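# Move mint tin from drawer to desk, close drawer

## Task

Lift the mint tin out of the open drawer and set it down on the desk, then push the drawer fully closed with all its other contents still in it. No cabinet may be shifted much from where it was. The robot must not tip over or be left leaning, and the result has to hold by itself once the robot lets go.

## Robot and tools

Robot: TidyBot++, a single-arm mobile robot. The base is 0.54 m long, 0.50 m wide and 0.38 m tall and rolls on four powered casters. On top sits a seven-joint arm ending in a two-finger gripper. The shoulder is 0.12 m ahead of the base centre and 0.68 m off the floor. Segment lengths are 0.42 m (upper arm), 0.31 m (forearm) and 0.31 m (wrist to hand point). Cameras: base_camera (644x364 pinhole) and wrist_camera (644x476 fisheye, looking along the hand).

Frames: the base frame has its origin on the floor below the base centre, with x forward, y left and z up. hand_pose is reported in this frame and marks the point midway between the finger pads. Its z axis runs out along the fingers, and the fingers open and close along its y axis. The odometry frame is the base frame as it stood when the scene began. base_odometry heading is positive to the left, from -3.142 to 3.142. It only counts wheel turns, so slip looks like travel and drift builds up over many moves. base_tilt is in degrees, positive when leaning forward or right.

Tool execute_actions: "actions" is a list holding one action or none. An empty list just reports state and pictures. An action may carry "base", "joints" and an optional "speeds"; its motions begin together.
- "base" holds exactly one key, and each is an offset relative to where the base last reported itself. translate_m is metres straight ahead (negative backs up), -2 to 2. strafe_m is metres sideways, left positive, -2 to 2. rotate_rad is radians turned in place, counter-clockwise from above positive, -6.3 to 6.3. A move needing more than 8.667 s at its top speed is refused.
- "joints" gives absolute targets by name, in radians. joint_1_rad: any angle, swings the whole arm about vertical, positive is clockwise from above (opposite to rotate_rad). joint_2_rad: shoulder, -2.249 to 2.249. joint_3_rad: any angle, twists the upper arm. joint_4_rad: elbow, -2.579 to 2.579. joint_5_rad: any angle, twists the forearm. joint_6_rad: wrist, -2.099 to 2.099. joint_7_rad: any angle, rolls the hand; with the hand pointing down, positive is counter-clockwise from above, and at 1.57 the fingers open toward the robot's left and right. gripper_pos runs from 0 (fully open) to 1 (fully closed); the pad gap is about 85 x (1 - gripper_pos) mm. Any-angle joints go the short way, so make big turns in steps below half a revolution. Done tolerances are ±0.039 for joints 1-4, ±0.056 for joints 5-7 and ±0.03 for the gripper.
- "speeds" caps top speed for this action only: translate_m and strafe_m 0.05 to 0.5 m/s, rotate_rad 0.1 to 1.57 rad/s. The maxima are the defaults.
- "cameras": a list drawn from base_camera, wrist_camera, all. If omitted, null or ["all"], every camera is returned; [] returns none.
An unknown key or an out-of-range number gets the whole call refused with no motion. An action never lasts more than 15 s. Anything you leave out of an action may keep pushing toward its previous target.

Arm geometry: with joint_1_rad = 0, joint_3_rad = 3.14 and joint_5_rad = 0 (close to the start), the arm stays in the vertical plane along base x. Measured from straight up, with forward positive: upper arm = joint_2_rad, forearm = joint_2_rad - joint_4_rad, hand = joint_2_rad - joint_4_rad - joint_6_rad. The hand point's forward reach from the shoulder is the sum of each length times sin(angle), and its height above the shoulder is the sum of each length times cos(angle). At the start the arm is folded with the hand pointing down, sticking out up to 0.08 m past the base front. A downward hand reaches at most about 0.94 m high, and only close in.

Tool wait: "seconds", 0 to 10. It commands nothing and returns the same report as an empty action.
Tool zoom_image: "camera" (base_camera or wrist_camera) and "region" [x0, y0, x1, y1] in pixels of that camera's latest full image, origin top-left, at most 504x504.
Tool finished_scene: "scene", the integer number of the current scene (this one is 1). It is final and reports success, so only call it once the tin sits on the desk and the drawer stays shut on its own.

Reading results: base_status and joint_status describe how the last accepted action ended. "done" means the target was reached (for the base, only that the wheels turned enough; a blocked base can still say done). "off_target" means it stopped short and may still push. After "contact_stop" or "time_out" the part holds where it stopped. "joint command not followed" with a "cause:" line means the self-collision check withheld the arm targets (the gripper still moves). "not_followed" joints may be retried with later actions. on_its_own lists what moved without your command. motor_effort is percent of maximum, with the peak in brackets. For the gripper, "done" at 1 means it closed on nothing; "off_target" means an object stopped it. "ARM HIT" means the arm struck the base or itself.

Accuracy: friction and load sag leave the hand a centimetre or two off, more when stretched or carrying something. To correct, send each joint its last command plus (wanted angle minus read angle). While holding an object, do not send a joint the angle it currently reads. Trust the camera views over hand_pose.

Hazards: tipping from an arm snagged at about 0.8 m or higher while driving; a sideways push or pull on a raised hand; torque faults (joints 1-4 limit 104.5 N m, joints 5-7 limit 51.3 N m), which freeze the arm for 10 s; and motor overheating while holding a load (MOTOR HOT from 60 °C, OVER-TEMPERATURE FAULT at 75 °C, shown as limit_stop_at_motor_heat, in which case resend the target). Do not drop, slam or shove things hard, do not move the cabinets, and keep in mind that a loose object may get nudged now and then.

Each tool is called as name([rows], argument=value, ...), one row to a line, values as JSON.

## Session

execute_actions(actions=[])

Scene clock: 0.00 s.
base_odometry: x=+0.000 y=+0.000 heading=+0.000 (m, m, rad; odometry frame)
base_tilt: forward=+0.3 right=+0.0 (deg)
base_status: not commanded
joint_positions: joint_1_rad=+0.046 joint_2_rad=-0.344 joint_3_rad=+3.198 joint_4_rad=-2.542 joint_5_rad=-0.041 joint_6_rad=-0.902 joint_7_rad=+1.628 gripper_pos=+0.000
joint_status: not commanded
motor_effort: joint_1_rad=+0 joint_2_rad=-2 joint_3_rad=+0 joint_4_rad=+17 joint_5_rad=-2 joint_6_rad=+2 joint_7_rad=-1 (%)
hand_pose: x=+0.2459 y=+0.0007 z=+0.5829 quat_wxyz=(-0.024, +0.999, -0.033, +0.022) (m; base frame)
pictures: base_camera, wrist_camera
Images, in order (width x height): base_camera 644x364, wrist_camera 644x476.

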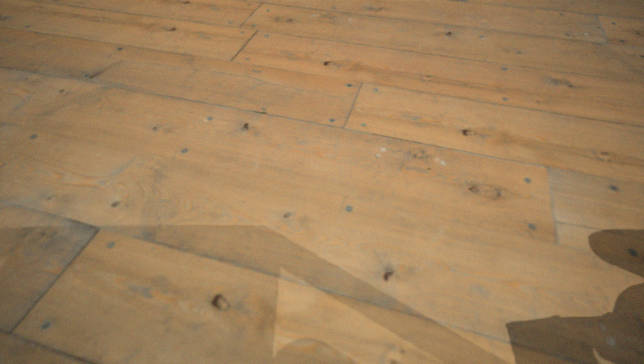

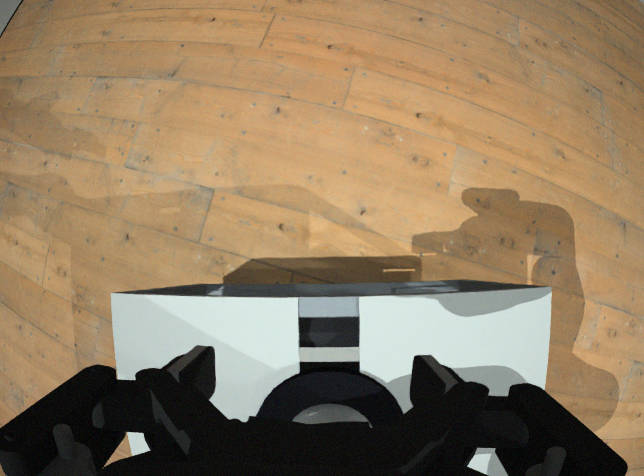

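Nothing in view yet; I'll look around.

execute_actions([
  {"base":{"rotate_rad":1.57}},
], cameras=["base_camera"])

Scene clock: 2.40 s.
base_odometry: x=+0.000 y=+0.000 heading=+1.569 (m, m, rad; odometry frame)
base_tilt: forward=+0.3 right=+0.0 (deg)
base_status: done
joint_positions: joint_1_rad=+0.046 joint_2_rad=-0.344 joint_3_rad=+3.198 joint_4_rad=-2.542 joint_5_rad=-0.041 joint_6_rad=-0.902 joint_7_rad=+1.628 gripper_pos=+0.000
joint_status: not commanded
motor_effort: joint_1_rad=+0(1) joint_2_rad=-1(1) joint_3_rad=+1(1) joint_4_rad=+14(13) joint_5_rad=-1(0) joint_6_rad=+1(1) joint_7_rad=-1(0) (%)
hand_pose: x=+0.2459 y=+0.0007 z=+0.5829 quat_wxyz=(-0.024, +0.999, -0.033, +0.022) (m; base frame)
pictures: base_camera
Images, in order (width x height): base_camera 644x364.

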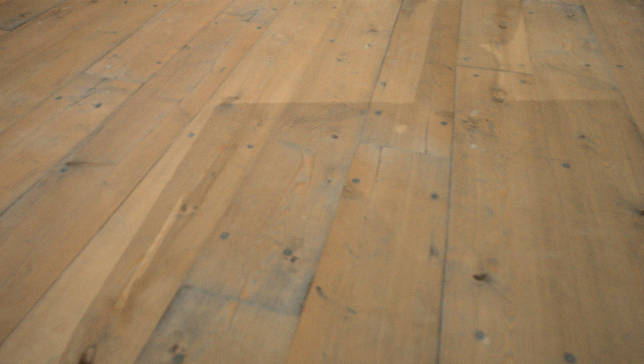

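execute_actions([
  {"base":{"rotate_rad":1.57}},
], cameras=["base_camera"])

Scene clock: 4.77 s.
base_odometry: x=+0.000 y=+0.000 heading=+3.138 (m, m, rad; odometry frame)
base_tilt: forward=+0.3 right=+0.1 (deg)
base_status: done
joint_positions: joint_1_rad=+0.046 joint_2_rad=-0.344 joint_3_rad=+3.198 joint_4_rad=-2.542 joint_5_rad=-0.041 joint_6_rad=-0.902 joint_7_rad=+1.628 gripper_pos=+0.000
joint_status: not commanded
motor_effort: joint_1_rad=+0(0) joint_2_rad=-1(1) joint_3_rad=+0(1) joint_4_rad=+14(13) joint_5_rad=-1(2) joint_6_rad=+1(1) joint_7_rad=+0(0) (%)
hand_pose: x=+0.2459 y=+0.0007 z=+0.5829 quat_wxyz=(-0.024, +0.999, -0.033, +0.022) (m; base frame)
pictures: base_camera
Images, in order (width x height): base_camera 644x364.

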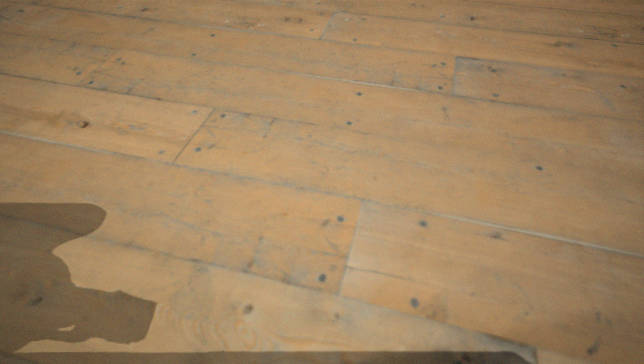

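The base camera only sees floor. I'll raise the wrist camera to look ahead.

execute_actions([
  {"base":{"rotate_rad":1.57},"joints":{"joint_2_rad":-0.3,"joint_4_rad":-2.0,"joint_6_rad":0.5}},
])

Scene clock: 7.27 s.
base_odometry: x=+0.000 y=+0.000 heading=-1.576 (m, m, rad; odometry frame)
base_tilt: forward=+0.3 right=+0.0 (deg)
base_status: done
joint_positions: joint_1_rad=+0.045 joint_2_rad=-0.306 joint_3_rad=+3.196 joint_4_rad=-2.006 joint_5_rad=-0.041 joint_6_rad=+0.476 joint_7_rad=+1.628 gripper_pos=+0.000
joint_status: all done
motor_effort: joint_1_rad=+1(1) joint_2_rad=-10(13) joint_3_rad=+0(2) joint_4_rad=+21(21) joint_5_rad=+0(2) joint_6_rad=+8(9) joint_7_rad=-1(0) (%)
hand_pose: x=+0.5942 y=-0.0580 z=+1.1478 quat_wxyz=(+0.049, +0.574, -0.036, +0.817) (m; base frame)
pictures: base_camera, wrist_camera
Images, in order (width x height): base_camera 644x364, wrist_camera 644x476.

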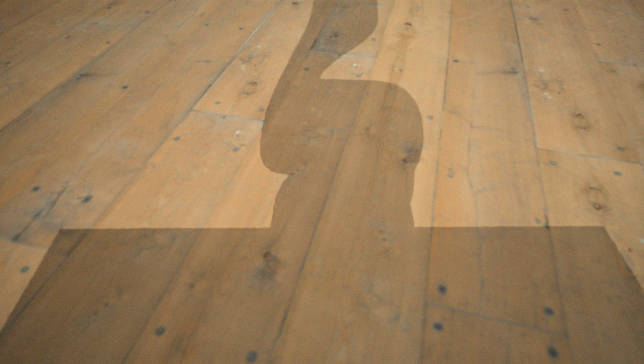

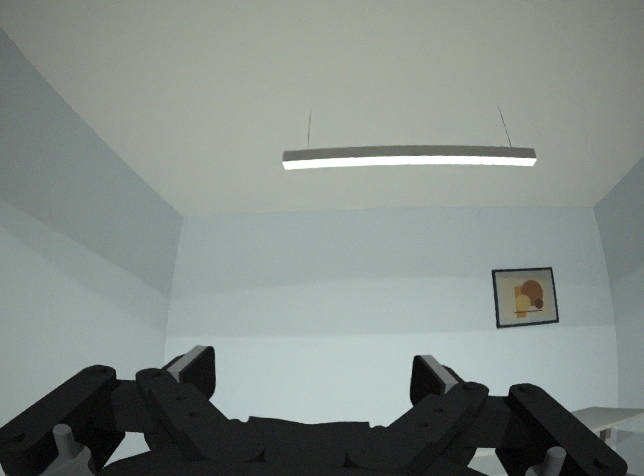

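Too high; I'll tilt it down.

execute_actions([
  {"joints":{"joint_6_rad":-0.3}},
], cameras=["wrist_camera"])

Scene clock: 8.60 s.
base_odometry: x=+0.000 y=+0.000 heading=-1.576 (m, m, rad; odometry frame)
base_tilt: forward=+0.3 right=+0.1 (deg)
base_status: not commanded
joint_positions: joint_1_rad=+0.045 joint_2_rad=-0.304 joint_3_rad=+3.196 joint_4_rad=-2.003 joint_5_rad=-0.041 joint_6_rad=-0.286 joint_7_rad=+1.628 gripper_pos=+0.000
joint_status: all done
motor_effort: joint_1_rad=+0(0) joint_2_rad=-10(12) joint_3_rad=+0(0) joint_4_rad=+21(23) joint_5_rad=-1(0) joint_6_rad=+8(10) joint_7_rad=+0(0) (%)
hand_pose: x=+0.5884 y=-0.0442 z=+0.9176 quat_wxyz=(+0.020, +0.837, -0.034, +0.546) (m; base frame)
pictures: wrist_camera
Images, in order (width x height): wrist_camera 644x476.

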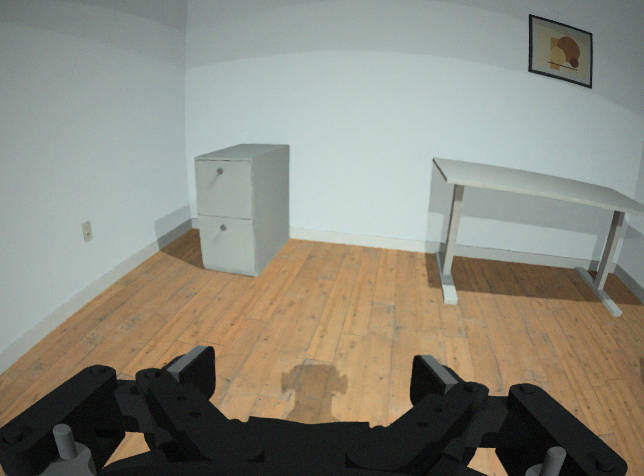

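execute_actions([
  {"base":{"translate_m":0.9}},
], cameras=["wrist_camera"])

Scene clock: 11.87 s.
base_odometry: x=-0.004 y=-0.900 heading=-1.576 (m, m, rad; odometry frame)
base_tilt: forward=+0.3 right=+0.1 (deg)
base_status: done
joint_positions: joint_1_rad=+0.045 joint_2_rad=-0.300 joint_3_rad=+3.196 joint_4_rad=-2.003 joint_5_rad=-0.041 joint_6_rad=-0.286 joint_7_rad=+1.628 gripper_pos=+0.000
joint_status: not commanded
motor_effort: joint_1_rad=+0(0) joint_2_rad=-10(13) joint_3_rad=+0(1) joint_4_rad=+21(22) joint_5_rad=-1(1) joint_6_rad=+8(9) joint_7_rad=+0(0) (%)
hand_pose: x=+0.5894 y=-0.0442 z=+0.9157 quat_wxyz=(+0.020, +0.838, -0.034, +0.544) (m; base frame)
pictures: wrist_camera
Images, in order (width x height): wrist_camera 644x476.

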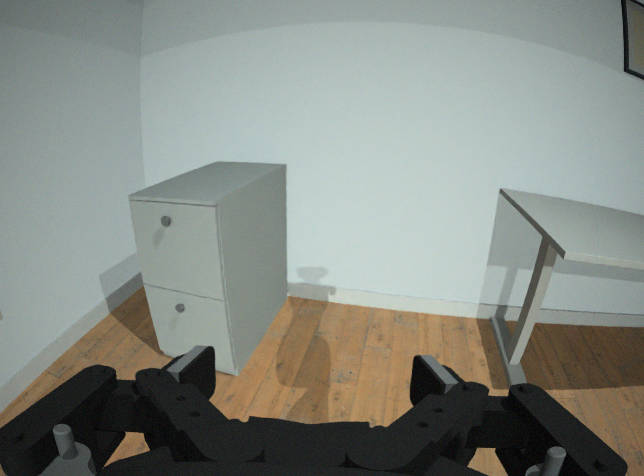

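execute_actions([
  {"base":{"strafe_m":0.45},"joints":{"joint_6_rad":-0.7}},
])

Scene clock: 14.23 s.
base_odometry: x=+0.446 y=-0.903 heading=-1.576 (m, m, rad; odometry frame)
base_tilt: forward=+0.3 right=+0.0 (deg)
base_status: done
joint_positions: joint_1_rad=+0.045 joint_2_rad=-0.299 joint_3_rad=+3.195 joint_4_rad=-2.003 joint_5_rad=-0.041 joint_6_rad=-0.686 joint_7_rad=+1.628 gripper_pos=+0.000
joint_status: all done
motor_effort: joint_1_rad=+1(2) joint_2_rad=-9(11) joint_3_rad=+1(2) joint_4_rad=+20(22) joint_5_rad=+0(0) joint_6_rad=+6(8) joint_7_rad=+0(0) (%)
hand_pose: x=+0.5187 y=-0.0312 z=+0.8153 quat_wxyz=(+0.003, +0.929, -0.031, +0.368) (m; base frame)
pictures: base_camera, wrist_camera
Images, in order (width x height): base_camera 644x364, wrist_camera 644x476.

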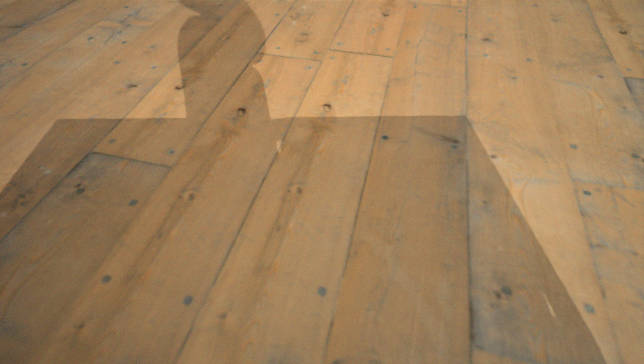

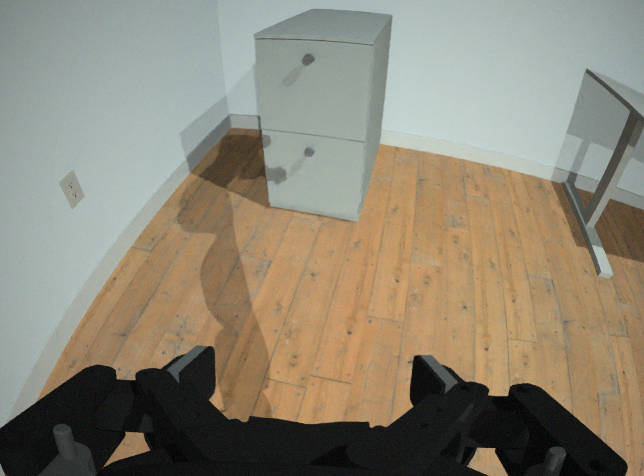

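execute_actions([
  {"base":{"translate_m":0.4},"joints":{"joint_6_rad":-0.5}},
], cameras=["wrist_camera"])

Scene clock: 16.43 s.
base_odometry: x=+0.444 y=-1.303 heading=-1.576 (m, m, rad; odometry frame)
base_tilt: forward=+0.3 right=+0.0 (deg)
base_status: done
joint_positions: joint_1_rad=+0.045 joint_2_rad=-0.295 joint_3_rad=+3.195 joint_4_rad=-2.000 joint_5_rad=-0.041 joint_6_rad=-0.520 joint_7_rad=+1.628 gripper_pos=+0.000
joint_status: all done
motor_effort: joint_1_rad=+1(0) joint_2_rad=-10(13) joint_3_rad=+0(1) joint_4_rad=+21(22) joint_5_rad=-1(1) joint_6_rad=+8(8) joint_7_rad=+0(0) (%)
hand_pose: x=+0.5545 y=-0.0370 z=+0.8531 quat_wxyz=(+0.010, +0.896, -0.032, +0.442) (m; base frame)
pictures: wrist_camera
Images, in order (width x height): wrist_camera 644x476.

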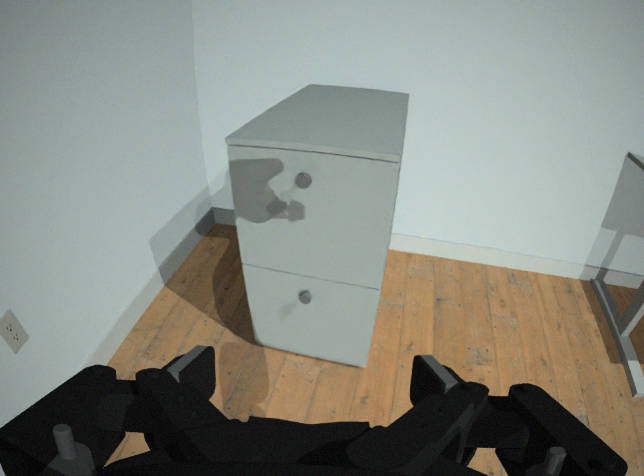

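This cabinet's drawers are both closed, so the open one must be elsewhere. I'll pan right.

execute_actions([
  {"joints":{"joint_1_rad":1.1,"joint_6_rad":-0.3}},
], cameras=["wrist_camera"])

Scene clock: 18.93 s.
base_odometry: x=+0.444 y=-1.303 heading=-1.576 (m, m, rad; odometry frame)
base_tilt: forward=+0.3 right=+0.0 (deg)
base_status: not commanded
joint_positions: joint_1_rad=+1.090 joint_2_rad=-0.295 joint_3_rad=+3.196 joint_4_rad=-2.000 joint_5_rad=-0.041 joint_6_rad=-0.334 joint_7_rad=+1.628 gripper_pos=+0.000
joint_status: all done
motor_effort: joint_1_rad=+0(0) joint_2_rad=-10(10) joint_3_rad=+0(0) joint_4_rad=+21(21) joint_5_rad=-2(1) joint_6_rad=+8(8) joint_7_rad=+0(1) (%)
hand_pose: x=+0.3154 y=-0.4246 z=+0.9019 quat_wxyz=(+0.277, +0.721, -0.454, +0.445) (m; base frame)
pictures: wrist_camera
Images, in order (width x height): wrist_camera 644x476.

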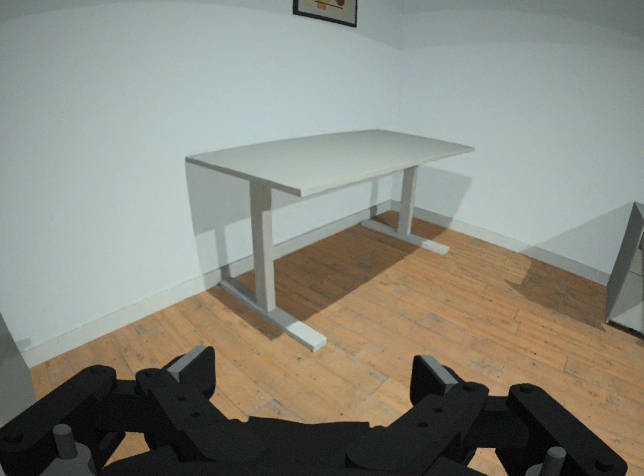

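execute_actions([
  {"joints":{"joint_1_rad":1.9}},
], cameras=["wrist_camera"])

Scene clock: 21.10 s.
base_odometry: x=+0.444 y=-1.303 heading=-1.576 (m, m, rad; odometry frame)
base_tilt: forward=+0.3 right=+0.0 (deg)
base_status: not commanded
joint_positions: joint_1_rad=+1.890 joint_2_rad=-0.295 joint_3_rad=+3.196 joint_4_rad=-2.000 joint_5_rad=-0.041 joint_6_rad=-0.334 joint_7_rad=+1.628 gripper_pos=+0.000
joint_status: all done
motor_effort: joint_1_rad=+0(0) joint_2_rad=-11(11) joint_3_rad=-1(1) joint_4_rad=+21(21) joint_5_rad=-1(2) joint_6_rad=+8(8) joint_7_rad=-1(0) (%)
hand_pose: x=-0.0489 y=-0.4366 z=+0.9019 quat_wxyz=(+0.428, +0.487, -0.699, +0.302) (m; base frame)
pictures: wrist_camera
Images, in order (width x height): wrist_camera 644x476.

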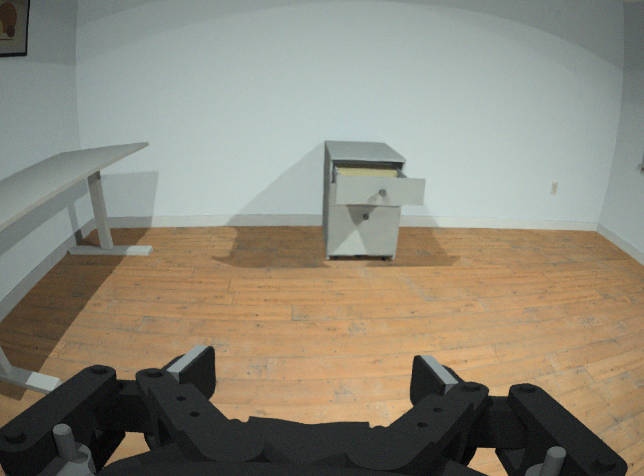

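execute_actions([
  {"base":{"rotate_rad":-1.57},"joints":{"joint_1_rad":0.0}},
], cameras=["wrist_camera"])

execute_actions([
  {"base":{"strafe_m":-0.72}},
], cameras=["wrist_camera"])

Scene clock: 24.40 s.
base_odometry: x=+0.444 y=-1.303 heading=+3.139 (m, m, rad; odometry frame)
base_tilt: forward=+0.3 right=+0.1 (deg)
base_status: done
joint_positions: joint_1_rad=+0.010 joint_2_rad=-0.295 joint_3_rad=+3.199 joint_4_rad=-2.000 joint_5_rad=-0.041 joint_6_rad=-0.334 joint_7_rad=+1.628 gripper_pos=+0.000
joint_status: all done
motor_effort: joint_1_rad=+0(2) joint_2_rad=-10(12) joint_3_rad=-1(1) joint_4_rad=+22(22) joint_5_rad=-1(0) joint_6_rad=+8(8) joint_7_rad=+0(0) (%)
hand_pose: x=+0.5860 y=-0.0282 z=+0.9023 quat_wxyz=(+0.009, +0.851, -0.020, +0.524) (m; base frame)
pictures: wrist_camera
Images, in order (width x height): wrist_camera 644x476.

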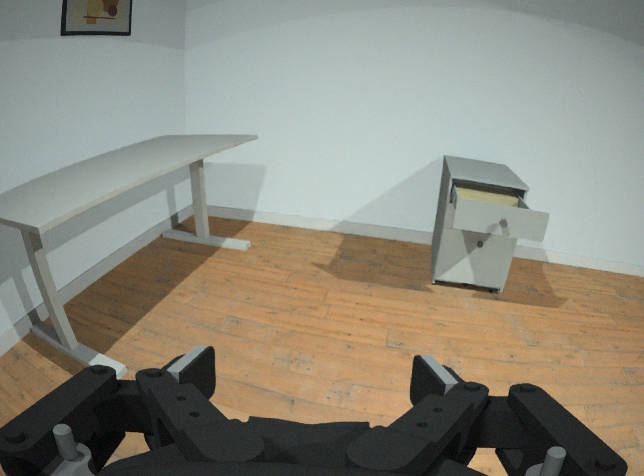

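Scene clock: 27.20 s.
base_odometry: x=+0.447 y=-0.582 heading=+3.138 (m, m, rad; odometry frame)
base_tilt: forward=+0.3 right=+0.0 (deg)
base_status: done
joint_positions: joint_1_rad=+0.008 joint_2_rad=-0.295 joint_3_rad=+3.198 joint_4_rad=-2.000 joint_5_rad=-0.041 joint_6_rad=-0.334 joint_7_rad=+1.628 gripper_pos=+0.000
joint_status: not commanded
motor_effort: joint_1_rad=+0(2) joint_2_rad=-10(11) joint_3_rad=-1(3) joint_4_rad=+21(22) joint_5_rad=-1(1) joint_6_rad=+8(8) joint_7_rad=+0(0) (%)
hand_pose: x=+0.5861 y=-0.0275 z=+0.9024 quat_wxyz=(+0.009, +0.851, -0.020, +0.524) (m; base frame)
pictures: wrist_camera
Images, in order (width x height): wrist_camera 644x476.

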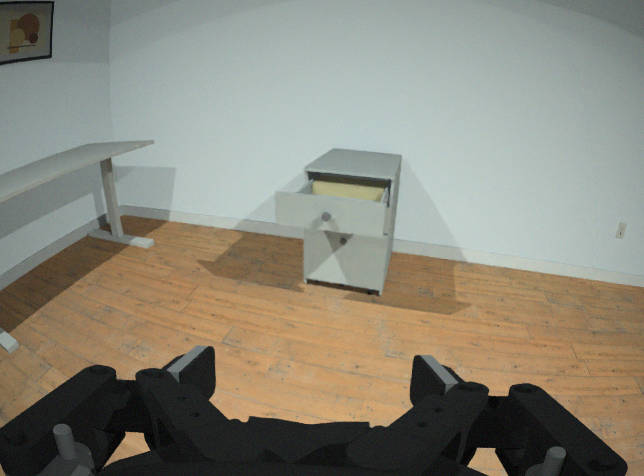

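execute_actions([
  {"base":{"translate_m":0.8},"joints":{"joint_6_rad":-0.7}},
], cameras=["wrist_camera"])

Scene clock: 30.27 s.
base_odometry: x=-0.353 y=-0.579 heading=+3.138 (m, m, rad; odometry frame)
base_tilt: forward=+0.3 right=+0.0 (deg)
base_status: done
joint_positions: joint_1_rad=+0.008 joint_2_rad=-0.299 joint_3_rad=+3.198 joint_4_rad=-2.004 joint_5_rad=-0.041 joint_6_rad=-0.688 joint_7_rad=+1.628 gripper_pos=+0.000
joint_status: all done
motor_effort: joint_1_rad=+0(0) joint_2_rad=-10(12) joint_3_rad=+0(1) joint_4_rad=+19(23) joint_5_rad=-1(1) joint_6_rad=+6(9) joint_7_rad=+0(1) (%)
hand_pose: x=+0.5188 y=-0.0178 z=+0.8143 quat_wxyz=(-0.004, +0.930, -0.015, +0.366) (m; base frame)
pictures: wrist_camera
Images, in order (width x height): wrist_camera 644x476.

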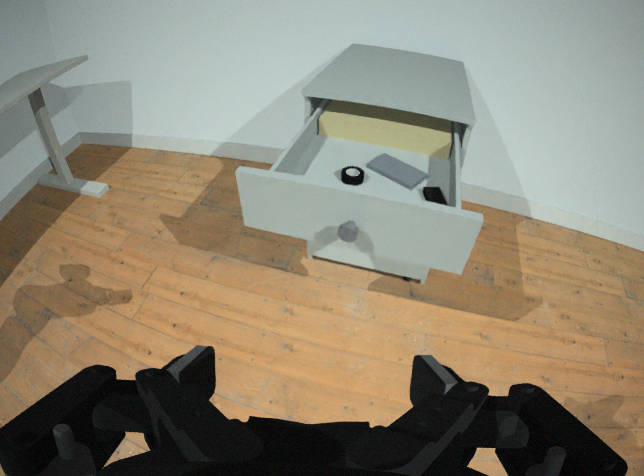

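zoom_image(camera="wrist_camera", region=[230, 30, 500, 280])

Region (230, 30, 500, 280) of wrist_camera's 644x476 image, scaled by 1.867; it fills the top 467 rows of this view, and the rest is white.

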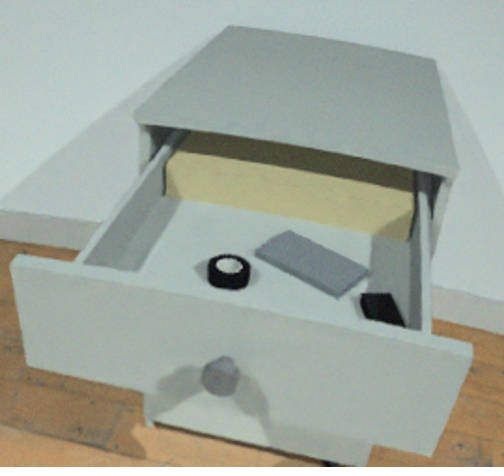

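execute_actions([
  {"base":{"translate_m":0.35},"joints":{"joint_6_rad":-1.2}},
], cameras=["wrist_camera"])

Scene clock: 32.77 s.
base_odometry: x=-0.703 y=-0.578 heading=+3.138 (m, m, rad; odometry frame)
base_tilt: forward=+0.4 right=+0.0 (deg)
base_status: done
joint_positions: joint_1_rad=+0.008 joint_2_rad=-0.296 joint_3_rad=+3.198 joint_4_rad=-2.004 joint_5_rad=-0.041 joint_6_rad=-1.189 joint_7_rad=+1.628 gripper_pos=+0.000
joint_status: all done
motor_effort: joint_1_rad=+1(0) joint_2_rad=-7(10) joint_3_rad=+0(1) joint_4_rad=+18(20) joint_5_rad=-2(1) joint_6_rad=+3(7) joint_7_rad=+0(1) (%)
hand_pose: x=+0.3840 y=-0.0044 z=+0.7399 quat_wxyz=(-0.021, +0.992, -0.009, +0.123) (m; base frame)
pictures: wrist_camera
Images, in order (width x height): wrist_camera 644x476.

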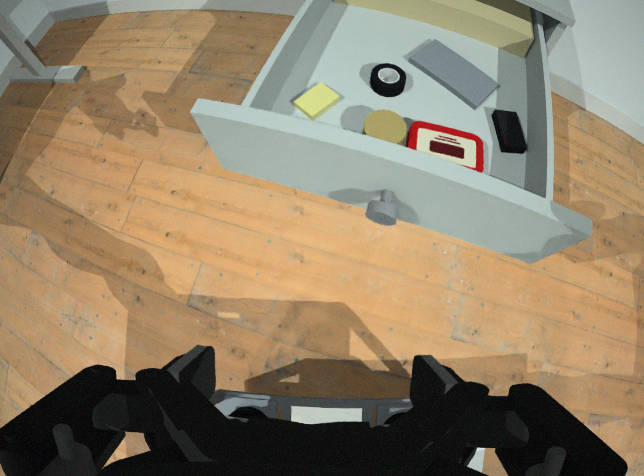

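execute_actions([
  {"base":{"strafe_m":-0.17},"joints":{"joint_2_rad":0.416,"joint_4_rad":-1.168,"joint_6_rad":-1.556,"joint_7_rad":2.85}},
], cameras=["wrist_camera"])

Scene clock: 35.43 s.
base_odometry: x=-0.703 y=-0.407 heading=+3.138 (m, m, rad; odometry frame)
base_tilt: forward=+0.3 right=+0.1 (deg)
base_status: done
joint_positions: joint_1_rad=+0.007 joint_2_rad=+0.413 joint_3_rad=+3.200 joint_4_rad=-1.184 joint_5_rad=-0.041 joint_6_rad=-1.521 joint_7_rad=+2.818 gripper_pos=+0.000
joint_status: all done
motor_effort: joint_1_rad=+0(1) joint_2_rad=-33(35) joint_3_rad=+0(1) joint_4_rad=+17(18) joint_5_rad=+0(2) joint_6_rad=+1(3) joint_7_rad=+0(1) (%)
hand_pose: x=+0.6101 y=-0.0139 z=+0.7475 quat_wxyz=(+0.000, +0.829, +0.559, +0.015) (m; base frame)
pictures: wrist_camera
Images, in order (width x height): wrist_camera 644x476.

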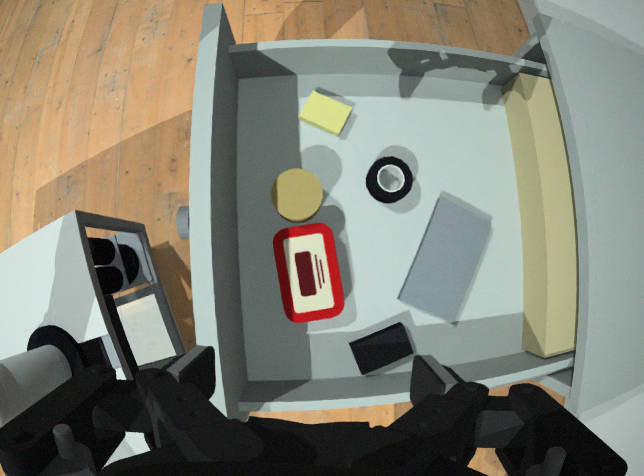

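execute_actions([
  {"joints":{"joint_2_rad":0.482,"joint_4_rad":-1.56,"joint_6_rad":-1.11}},
], cameras=["wrist_camera"])

Scene clock: 37.23 s.
base_odometry: x=-0.703 y=-0.407 heading=+3.138 (m, m, rad; odometry frame)
base_tilt: forward=+0.4 right=+0.1 (deg)
base_status: not commanded
joint_positions: joint_1_rad=+0.007 joint_2_rad=+0.476 joint_3_rad=+3.200 joint_4_rad=-1.544 joint_5_rad=-0.041 joint_6_rad=-1.142 joint_7_rad=+2.818 gripper_pos=+0.000
joint_status: all done
motor_effort: joint_1_rad=+0(0) joint_2_rad=-34(36) joint_3_rad=+0(1) joint_4_rad=+14(16) joint_5_rad=+0(1) joint_6_rad=+0(2) joint_7_rad=+0(0) (%)
hand_pose: x=+0.5890 y=-0.0166 z=+0.6079 quat_wxyz=(-0.010, +0.833, +0.553, -0.005) (m; base frame)
pictures: wrist_camera
Images, in order (width x height): wrist_camera 644x476.

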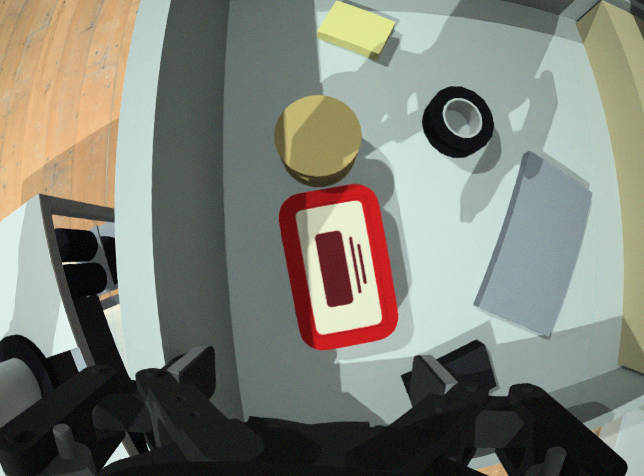

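execute_actions([
  {"base":{"strafe_m":0.04},"joints":{"joint_2_rad":0.587,"joint_4_rad":-1.603,"joint_6_rad":-0.95,"gripper_pos":0.12}},
], cameras=["wrist_camera"])

Scene clock: 38.83 s.
base_odometry: x=-0.703 y=-0.448 heading=+3.138 (m, m, rad; odometry frame)
base_tilt: forward=+0.3 right=+0.0 (deg)
base_status: done
joint_positions: joint_1_rad=+0.002 joint_2_rad=+0.588 joint_3_rad=+3.198 joint_4_rad=-1.585 joint_5_rad=-0.037 joint_6_rad=-0.972 joint_7_rad=+2.820 gripper_pos=+0.120
joint_status: all done
motor_effort: joint_1_rad=+0(5) joint_2_rad=-36(39) joint_3_rad=-1(5) joint_4_rad=+12(16) joint_5_rad=+0(5) joint_6_rad=+0(4) joint_7_rad=+0(1) (%)
hand_pose: x=+0.6109 y=-0.0176 z=+0.5426 quat_wxyz=(+0.000, +0.831, +0.556, -0.001) (m; base frame)
pictures: wrist_camera
Images, in order (width x height): wrist_camera 644x476.

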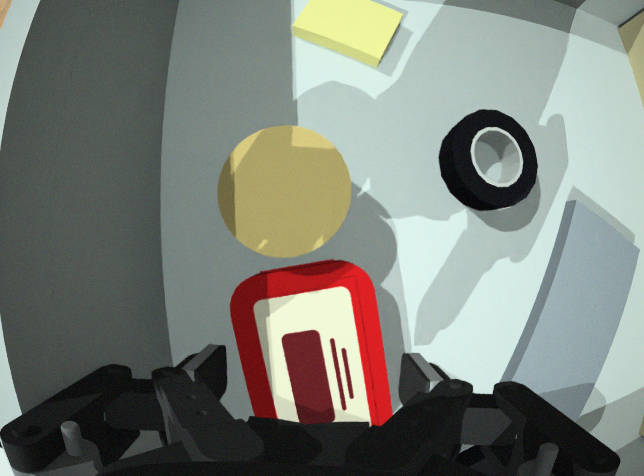

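execute_actions([
  {"joints":{"joint_2_rad":0.654,"joint_4_rad":-1.63,"joint_6_rad":-0.87}},
], cameras=["wrist_camera"])

Scene clock: 42.13 s.
base_odometry: x=-0.703 y=-0.448 heading=+3.138 (m, m, rad; odometry frame)
base_tilt: forward=+0.3 right=+0.0 (deg)
base_status: not commanded
joint_positions: joint_1_rad=+0.002 joint_2_rad=+0.609 joint_3_rad=+3.198 joint_4_rad=-1.605 joint_5_rad=-0.037 joint_6_rad=-0.918 joint_7_rad=+2.820 gripper_pos=+0.120
joint_status: joint_2_rad off_target (ended at +0.609, target +0.654); the others done
motor_effort: joint_1_rad=+0(1) joint_2_rad=-26(36) joint_3_rad=+0(0) joint_4_rad=+10(14) joint_5_rad=+0(1) joint_6_rad=+3(5) joint_7_rad=-1(1) (%)
hand_pose: x=+0.6146 y=-0.0185 z=+0.5270 quat_wxyz=(+0.004, +0.831, +0.556, +0.003) (m; base frame)
pictures: wrist_camera
Images, in order (width x height): wrist_camera 644x476.

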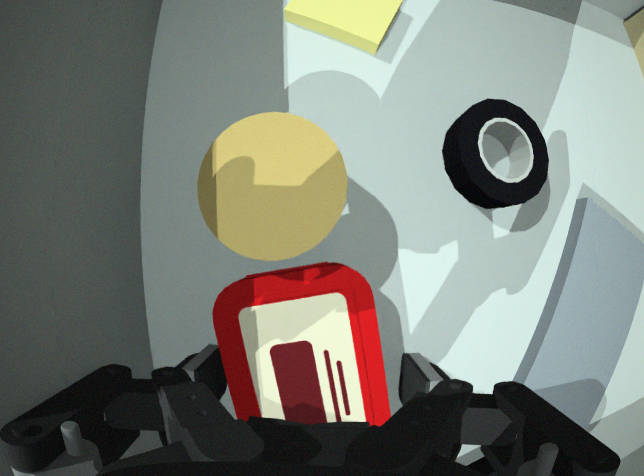

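The fingertips seem to have reached the drawer floor. I'll hold here and grip.

execute_actions([
  {"joints":{"joint_2_rad":0.6,"gripper_pos":1.0}},
], cameras=[])

Scene clock: 43.40 s.
base_odometry: x=-0.703 y=-0.448 heading=+3.138 (m, m, rad; odometry frame)
base_tilt: forward=+0.4 right=+0.1 (deg)
base_status: not commanded
joint_positions: joint_1_rad=+0.002 joint_2_rad=+0.593 joint_3_rad=+3.198 joint_4_rad=-1.612 joint_5_rad=-0.037 joint_6_rad=-0.907 joint_7_rad=+2.820 gripper_pos=+0.343
joint_status: gripper_pos off_target (ended at +0.343, target +1.000); the others done
motor_effort: joint_1_rad=+1(1) joint_2_rad=-34(36) joint_3_rad=+0(0) joint_4_rad=+13(14) joint_5_rad=-1(1) joint_6_rad=+2(7) joint_7_rad=+0(0) (%)
hand_pose: x=+0.6169 y=-0.0186 z=+0.5330 quat_wxyz=(+0.010, +0.831, +0.556, +0.011) (m; base frame)
pictures: none
No camera images: the call's "cameras" was empty. Leave "cameras" out to get every camera's image.

execute_actions([
  {"joints":{"joint_2_rad":0.185,"joint_4_rad":-1.168,"joint_6_rad":-1.79}},
], cameras=[])

execute_actions([
  {"base":{"translate_m":-0.3},"joints":{"joint_6_rad":-1.3}},
], cameras=[])

execute_actions([
  {"base":{"rotate_rad":1.57}},
])

Scene clock: 45.73 s.
base_odometry: x=-0.703 y=-0.448 heading=+3.138 (m, m, rad; odometry frame)
base_tilt: forward=+0.3 right=+0.0 (deg)
base_status: not commanded
joint_positions: joint_1_rad=+0.002 joint_2_rad=+0.184 joint_3_rad=+3.198 joint_4_rad=-1.181 joint_5_rad=-0.037 joint_6_rad=-1.763 joint_7_rad=+2.820 gripper_pos=+0.343
joint_status: all done
motor_effort: joint_1_rad=+1(1) joint_2_rad=-25(41) joint_3_rad=+0(0) joint_4_rad=+16(17) joint_5_rad=-1(1) joint_6_rad=+1(2) joint_7_rad=-1(0) (%)
hand_pose: x=+0.5086 y=-0.0080 z=+0.8485 quat_wxyz=(-0.006, +0.825, +0.564, +0.014) (m; base frame)
pictures: none
No camera images: the call's "cameras" was empty. Leave "cameras" out to get every camera's image.

Scene clock: 47.63 s.
base_odometry: x=-0.402 y=-0.448 heading=+3.138 (m, m, rad; odometry frame)
base_tilt: forward=+0.3 right=+0.1 (deg)
base_status: done
joint_positions: joint_1_rad=+0.002 joint_2_rad=+0.184 joint_3_rad=+3.198 joint_4_rad=-1.180 joint_5_rad=-0.037 joint_6_rad=-1.311 joint_7_rad=+2.820 gripper_pos=+0.343
joint_status: all done
motor_effort: joint_1_rad=+0(1) joint_2_rad=-27(30) joint_3_rad=+0(1) joint_4_rad=+20(20) joint_5_rad=-1(0) joint_6_rad=+5(6) joint_7_rad=+0(0) (%)
hand_pose: x=+0.6441 y=-0.0156 z=+0.8821 quat_wxyz=(+0.130, +0.805, +0.547, +0.192) (m; base frame)
pictures: none
No camera images: the call's "cameras" was empty. Leave "cameras" out to get every camera's image.

Scene clock: 50.10 s.
base_odometry: x=-0.402 y=-0.448 heading=-1.576 (m, m, rad; odometry frame)
base_tilt: forward=+0.3 right=+0.1 (deg)
base_status: done
joint_positions: joint_1_rad=-0.007 joint_2_rad=+0.197 joint_3_rad=+3.193 joint_4_rad=-1.180 joint_5_rad=-0.037 joint_6_rad=-1.311 joint_7_rad=+2.820 gripper_pos=+0.343
joint_status: not commanded
motor_effort: joint_1_rad=+0(4) joint_2_rad=-28(31) joint_3_rad=+0(2) joint_4_rad=+19(19) joint_5_rad=+0(2) joint_6_rad=+5(5) joint_7_rad=+0(1) (%)
hand_pose: x=+0.6467 y=-0.0086 z=+0.8753 quat_wxyz=(+0.125, +0.802, +0.553, +0.188) (m; base frame)
pictures: base_camera, wrist_camera
Images, in order (width x height): base_camera 644x364, wrist_camera 644x476.

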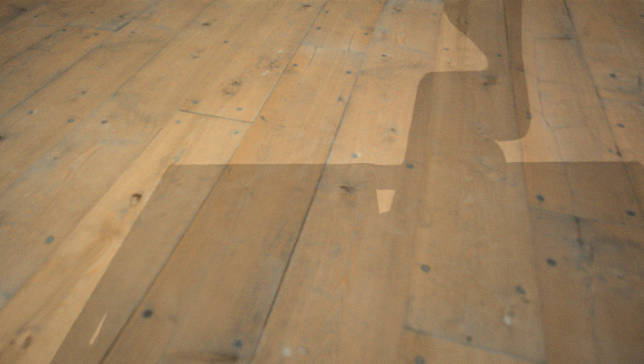

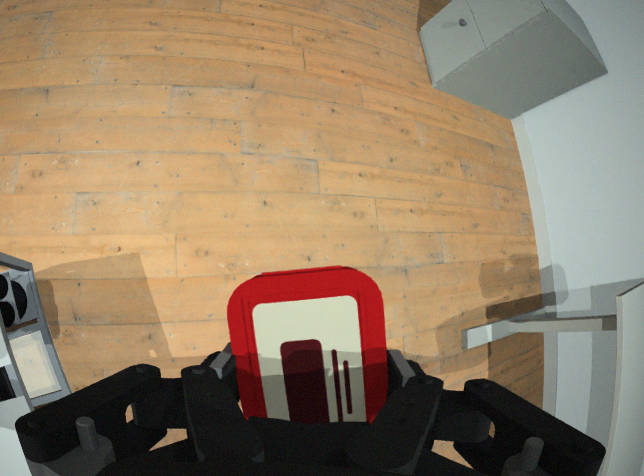

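execute_actions([
  {"joints":{"joint_7_rad":1.57,"joint_6_rad":-0.8}},
], cameras=["wrist_camera"])

Scene clock: 67.80 s.
base_odometry: x=-0.402 y=-0.448 heading=-1.576 (m, m, rad; odometry frame)
base_tilt: forward=+0.3 right=+0.0 (deg)
base_status: not commanded
joint_positions: joint_1_rad=-0.007 joint_2_rad=+0.197 joint_3_rad=+3.193 joint_4_rad=-1.180 joint_5_rad=-0.037 joint_6_rad=-0.830 joint_7_rad=+1.586 gripper_pos=+0.343
joint_status: all done
motor_effort: joint_1_rad=+0(0) joint_2_rad=-30(30) joint_3_rad=-1(0) joint_4_rad=+21(21) joint_5_rad=-1(1) joint_6_rad=+8(8) joint_7_rad=-1(1) (%)
hand_pose: x=+0.7605 y=-0.0153 z=+0.9701 quat_wxyz=(+0.000, +0.893, -0.015, +0.451) (m; base frame)
pictures: wrist_camera
Images, in order (width x height): wrist_camera 644x476.

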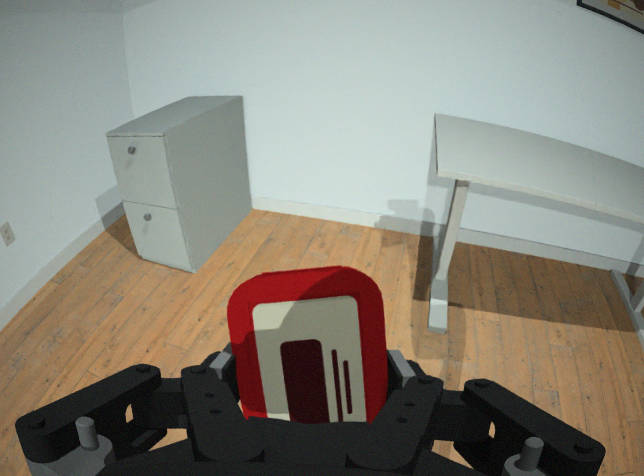

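execute_actions([
  {"base":{"strafe_m":-0.6}},
], cameras=[])

execute_actions([
  {"base":{"translate_m":0.5}},
], cameras=["wrist_camera"])

Scene clock: 70.60 s.
base_odometry: x=-1.003 y=-0.446 heading=-1.575 (m, m, rad; odometry frame)
base_tilt: forward=+0.3 right=+0.0 (deg)
base_status: done
joint_positions: joint_1_rad=-0.002 joint_2_rad=+0.197 joint_3_rad=+3.194 joint_4_rad=-1.180 joint_5_rad=-0.037 joint_6_rad=-0.830 joint_7_rad=+1.586 gripper_pos=+0.343
joint_status: not commanded
motor_effort: joint_1_rad=-1(4) joint_2_rad=-30(31) joint_3_rad=-1(2) joint_4_rad=+21(21) joint_5_rad=-1(1) joint_6_rad=+8(8) joint_7_rad=-1(1) (%)
hand_pose: x=+0.7604 y=-0.0192 z=+0.9701 quat_wxyz=(+0.001, +0.893, -0.018, +0.451) (m; base frame)
pictures: none
No camera images: the call's "cameras" was empty. Leave "cameras" out to get every camera's image.

Scene clock: 72.97 s.
base_odometry: x=-1.005 y=-0.946 heading=-1.575 (m, m, rad; odometry frame)
base_tilt: forward=+0.3 right=+0.1 (deg)
base_status: done
joint_positions: joint_1_rad=-0.002 joint_2_rad=+0.197 joint_3_rad=+3.194 joint_4_rad=-1.180 joint_5_rad=-0.037 joint_6_rad=-0.830 joint_7_rad=+1.586 gripper_pos=+0.343
joint_status: not commanded
motor_effort: joint_1_rad=+0(2) joint_2_rad=-30(34) joint_3_rad=+0(1) joint_4_rad=+21(23) joint_5_rad=-1(1) joint_6_rad=+8(10) joint_7_rad=+0(1) (%)
hand_pose: x=+0.7606 y=-0.0192 z=+0.9702 quat_wxyz=(+0.001, +0.892, -0.018, +0.451) (m; base frame)
pictures: wrist_camera
Images, in order (width x height): wrist_camera 644x476.

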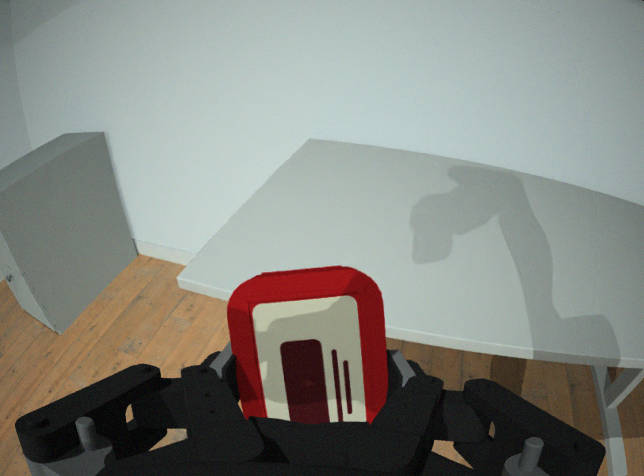

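execute_actions([
  {"base":{"translate_m":0.3},"joints":{"joint_6_rad":-1.3}},
])

Scene clock: 74.97 s.
base_odometry: x=-1.007 y=-1.247 heading=-1.576 (m, m, rad; odometry frame)
base_tilt: forward=+0.4 right=+0.0 (deg)
base_status: done
joint_positions: joint_1_rad=-0.002 joint_2_rad=+0.195 joint_3_rad=+3.194 joint_4_rad=-1.177 joint_5_rad=-0.037 joint_6_rad=-1.293 joint_7_rad=+1.586 gripper_pos=+0.343
joint_status: all done
motor_effort: joint_1_rad=+0(1) joint_2_rad=-28(32) joint_3_rad=+0(1) joint_4_rad=+19(22) joint_5_rad=-1(1) joint_6_rad=+5(9) joint_7_rad=+0(0) (%)
hand_pose: x=+0.6520 y=-0.0121 z=+0.8799 quat_wxyz=(-0.006, +0.972, -0.016, +0.236) (m; base frame)
pictures: base_camera, wrist_camera
Images, in order (width x height): base_camera 644x364, wrist_camera 644x476.

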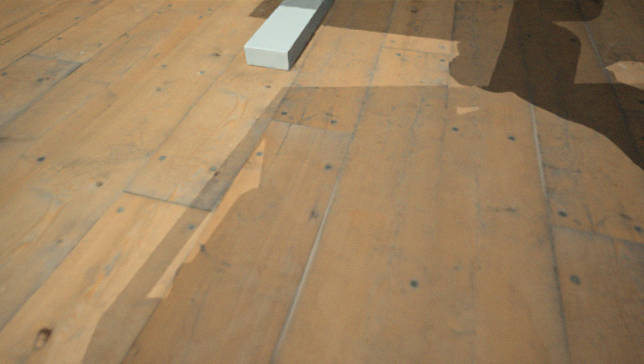

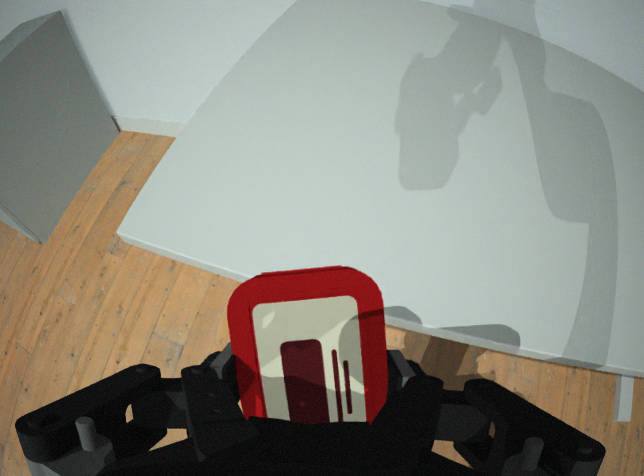

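execute_actions([
  {"base":{"strafe_m":-0.2}},
], cameras=[])

execute_actions([
  {"base":{"translate_m":0.3}},
])

Scene clock: 76.70 s.
base_odometry: x=-1.207 y=-1.246 heading=-1.575 (m, m, rad; odometry frame)
base_tilt: forward=+0.3 right=+0.0 (deg)
base_status: done
joint_positions: joint_1_rad=+0.004 joint_2_rad=+0.195 joint_3_rad=+3.198 joint_4_rad=-1.177 joint_5_rad=-0.037 joint_6_rad=-1.293 joint_7_rad=+1.586 gripper_pos=+0.343
joint_status: not commanded
motor_effort: joint_1_rad=+0(3) joint_2_rad=-28(30) joint_3_rad=-1(2) joint_4_rad=+20(20) joint_5_rad=+0(1) joint_6_rad=+5(5) joint_7_rad=-1(0) (%)
hand_pose: x=+0.6518 y=-0.0168 z=+0.8800 quat_wxyz=(-0.004, +0.971, -0.021, +0.236) (m; base frame)
pictures: none
No camera images: the call's "cameras" was empty. Leave "cameras" out to get every camera's image.

Scene clock: 78.60 s.
base_odometry: x=-1.208 y=-1.546 heading=-1.576 (m, m, rad; odometry frame)
base_tilt: forward=+0.3 right=+0.0 (deg)
base_status: done
joint_positions: joint_1_rad=+0.004 joint_2_rad=+0.196 joint_3_rad=+3.198 joint_4_rad=-1.177 joint_5_rad=-0.037 joint_6_rad=-1.293 joint_7_rad=+1.586 gripper_pos=+0.343
joint_status: not commanded
motor_effort: joint_1_rad=+0(1) joint_2_rad=-28(31) joint_3_rad=+0(0) joint_4_rad=+19(21) joint_5_rad=-1(0) joint_6_rad=+5(6) joint_7_rad=+0(0) (%)
hand_pose: x=+0.6520 y=-0.0168 z=+0.8797 quat_wxyz=(-0.004, +0.972, -0.021, +0.236) (m; base frame)
pictures: base_camera, wrist_camera
Images, in order (width x height): base_camera 644x364, wrist_camera 644x476.

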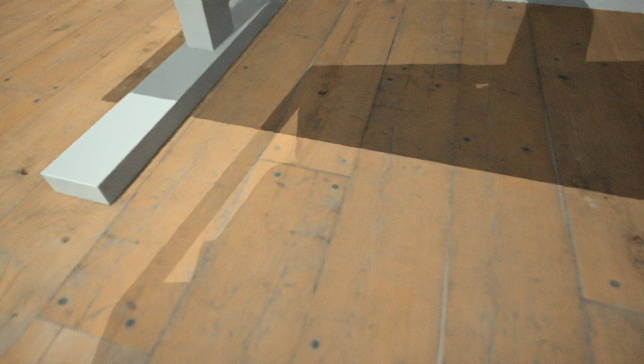

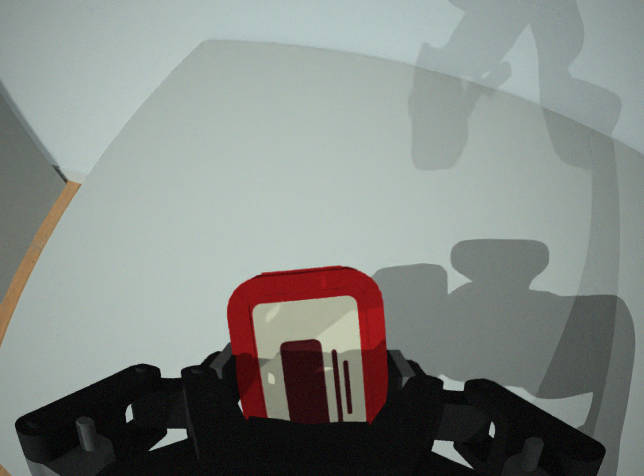

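execute_actions([
  {"joints":{"joint_2_rad":0.29,"joint_4_rad":-1.257,"joint_6_rad":-1.59}},
], cameras=[])

Scene clock: 80.07 s.
base_odometry: x=-1.208 y=-1.546 heading=-1.576 (m, m, rad; odometry frame)
base_tilt: forward=+0.4 right=+0.0 (deg)
base_status: not commanded
joint_positions: joint_1_rad=+0.004 joint_2_rad=+0.298 joint_3_rad=+3.198 joint_4_rad=-1.257 joint_5_rad=-0.037 joint_6_rad=-1.567 joint_7_rad=+1.586 gripper_pos=+0.343
joint_status: all done
motor_effort: joint_1_rad=+0(0) joint_2_rad=-30(35) joint_3_rad=-1(0) joint_4_rad=+17(20) joint_5_rad=-1(0) joint_6_rad=+1(5) joint_7_rad=+0(1) (%)
hand_pose: x=+0.5637 y=-0.0111 z=+0.7774 quat_wxyz=(-0.010, +1.000, -0.021, +0.010) (m; base frame)
pictures: none
No camera images: the call's "cameras" was empty. Leave "cameras" out to get every camera's image.

execute_actions([
  {"joints":{"gripper_pos":0.0}},
], cameras=[])

execute_actions([
  {"joints":{"joint_2_rad":0.185,"joint_4_rad":-1.168,"joint_6_rad":-1.79}},
], cameras=["wrist_camera"])

Scene clock: 81.37 s.
base_odometry: x=-1.208 y=-1.546 heading=-1.576 (m, m, rad; odometry frame)
base_tilt: forward=+0.4 right=+0.0 (deg)
base_status: not commanded
joint_positions: joint_1_rad=+0.004 joint_2_rad=+0.298 joint_3_rad=+3.198 joint_4_rad=-1.257 joint_5_rad=-0.037 joint_6_rad=-1.567 joint_7_rad=+1.586 gripper_pos=+0.000
joint_status: all done
motor_effort: joint_1_rad=+0(1) joint_2_rad=-29(30) joint_3_rad=+0(0) joint_4_rad=+17(16) joint_5_rad=+0(1) joint_6_rad=+1(1) joint_7_rad=-1(1) (%)
hand_pose: x=+0.5637 y=-0.0111 z=+0.7774 quat_wxyz=(-0.010, +1.000, -0.021, +0.010) (m; base frame)
pictures: none
No camera images: the call's "cameras" was empty. Leave "cameras" out to get every camera's image.

Scene clock: 82.63 s.
base_odometry: x=-1.208 y=-1.546 heading=-1.575 (m, m, rad; odometry frame)
base_tilt: forward=+0.4 right=+0.0 (deg)
base_status: not commanded
joint_positions: joint_1_rad=+0.004 joint_2_rad=+0.180 joint_3_rad=+3.198 joint_4_rad=-1.177 joint_5_rad=-0.037 joint_6_rad=-1.762 joint_7_rad=+1.586 gripper_pos=+0.000
joint_status: all done
motor_effort: joint_1_rad=+0(0) joint_2_rad=-24(32) joint_3_rad=+0(0) joint_4_rad=+16(18) joint_5_rad=-1(1) joint_6_rad=+1(1) joint_7_rad=-1(0) (%)
hand_pose: x=+0.5091 y=-0.0087 z=+0.8514 quat_wxyz=(-0.013, +1.000, -0.018, +0.012) (m; base frame)
pictures: wrist_camera
Images, in order (width x height): wrist_camera 644x476.

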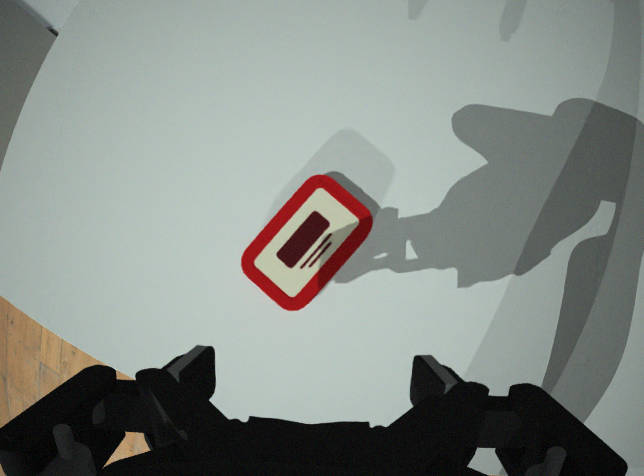

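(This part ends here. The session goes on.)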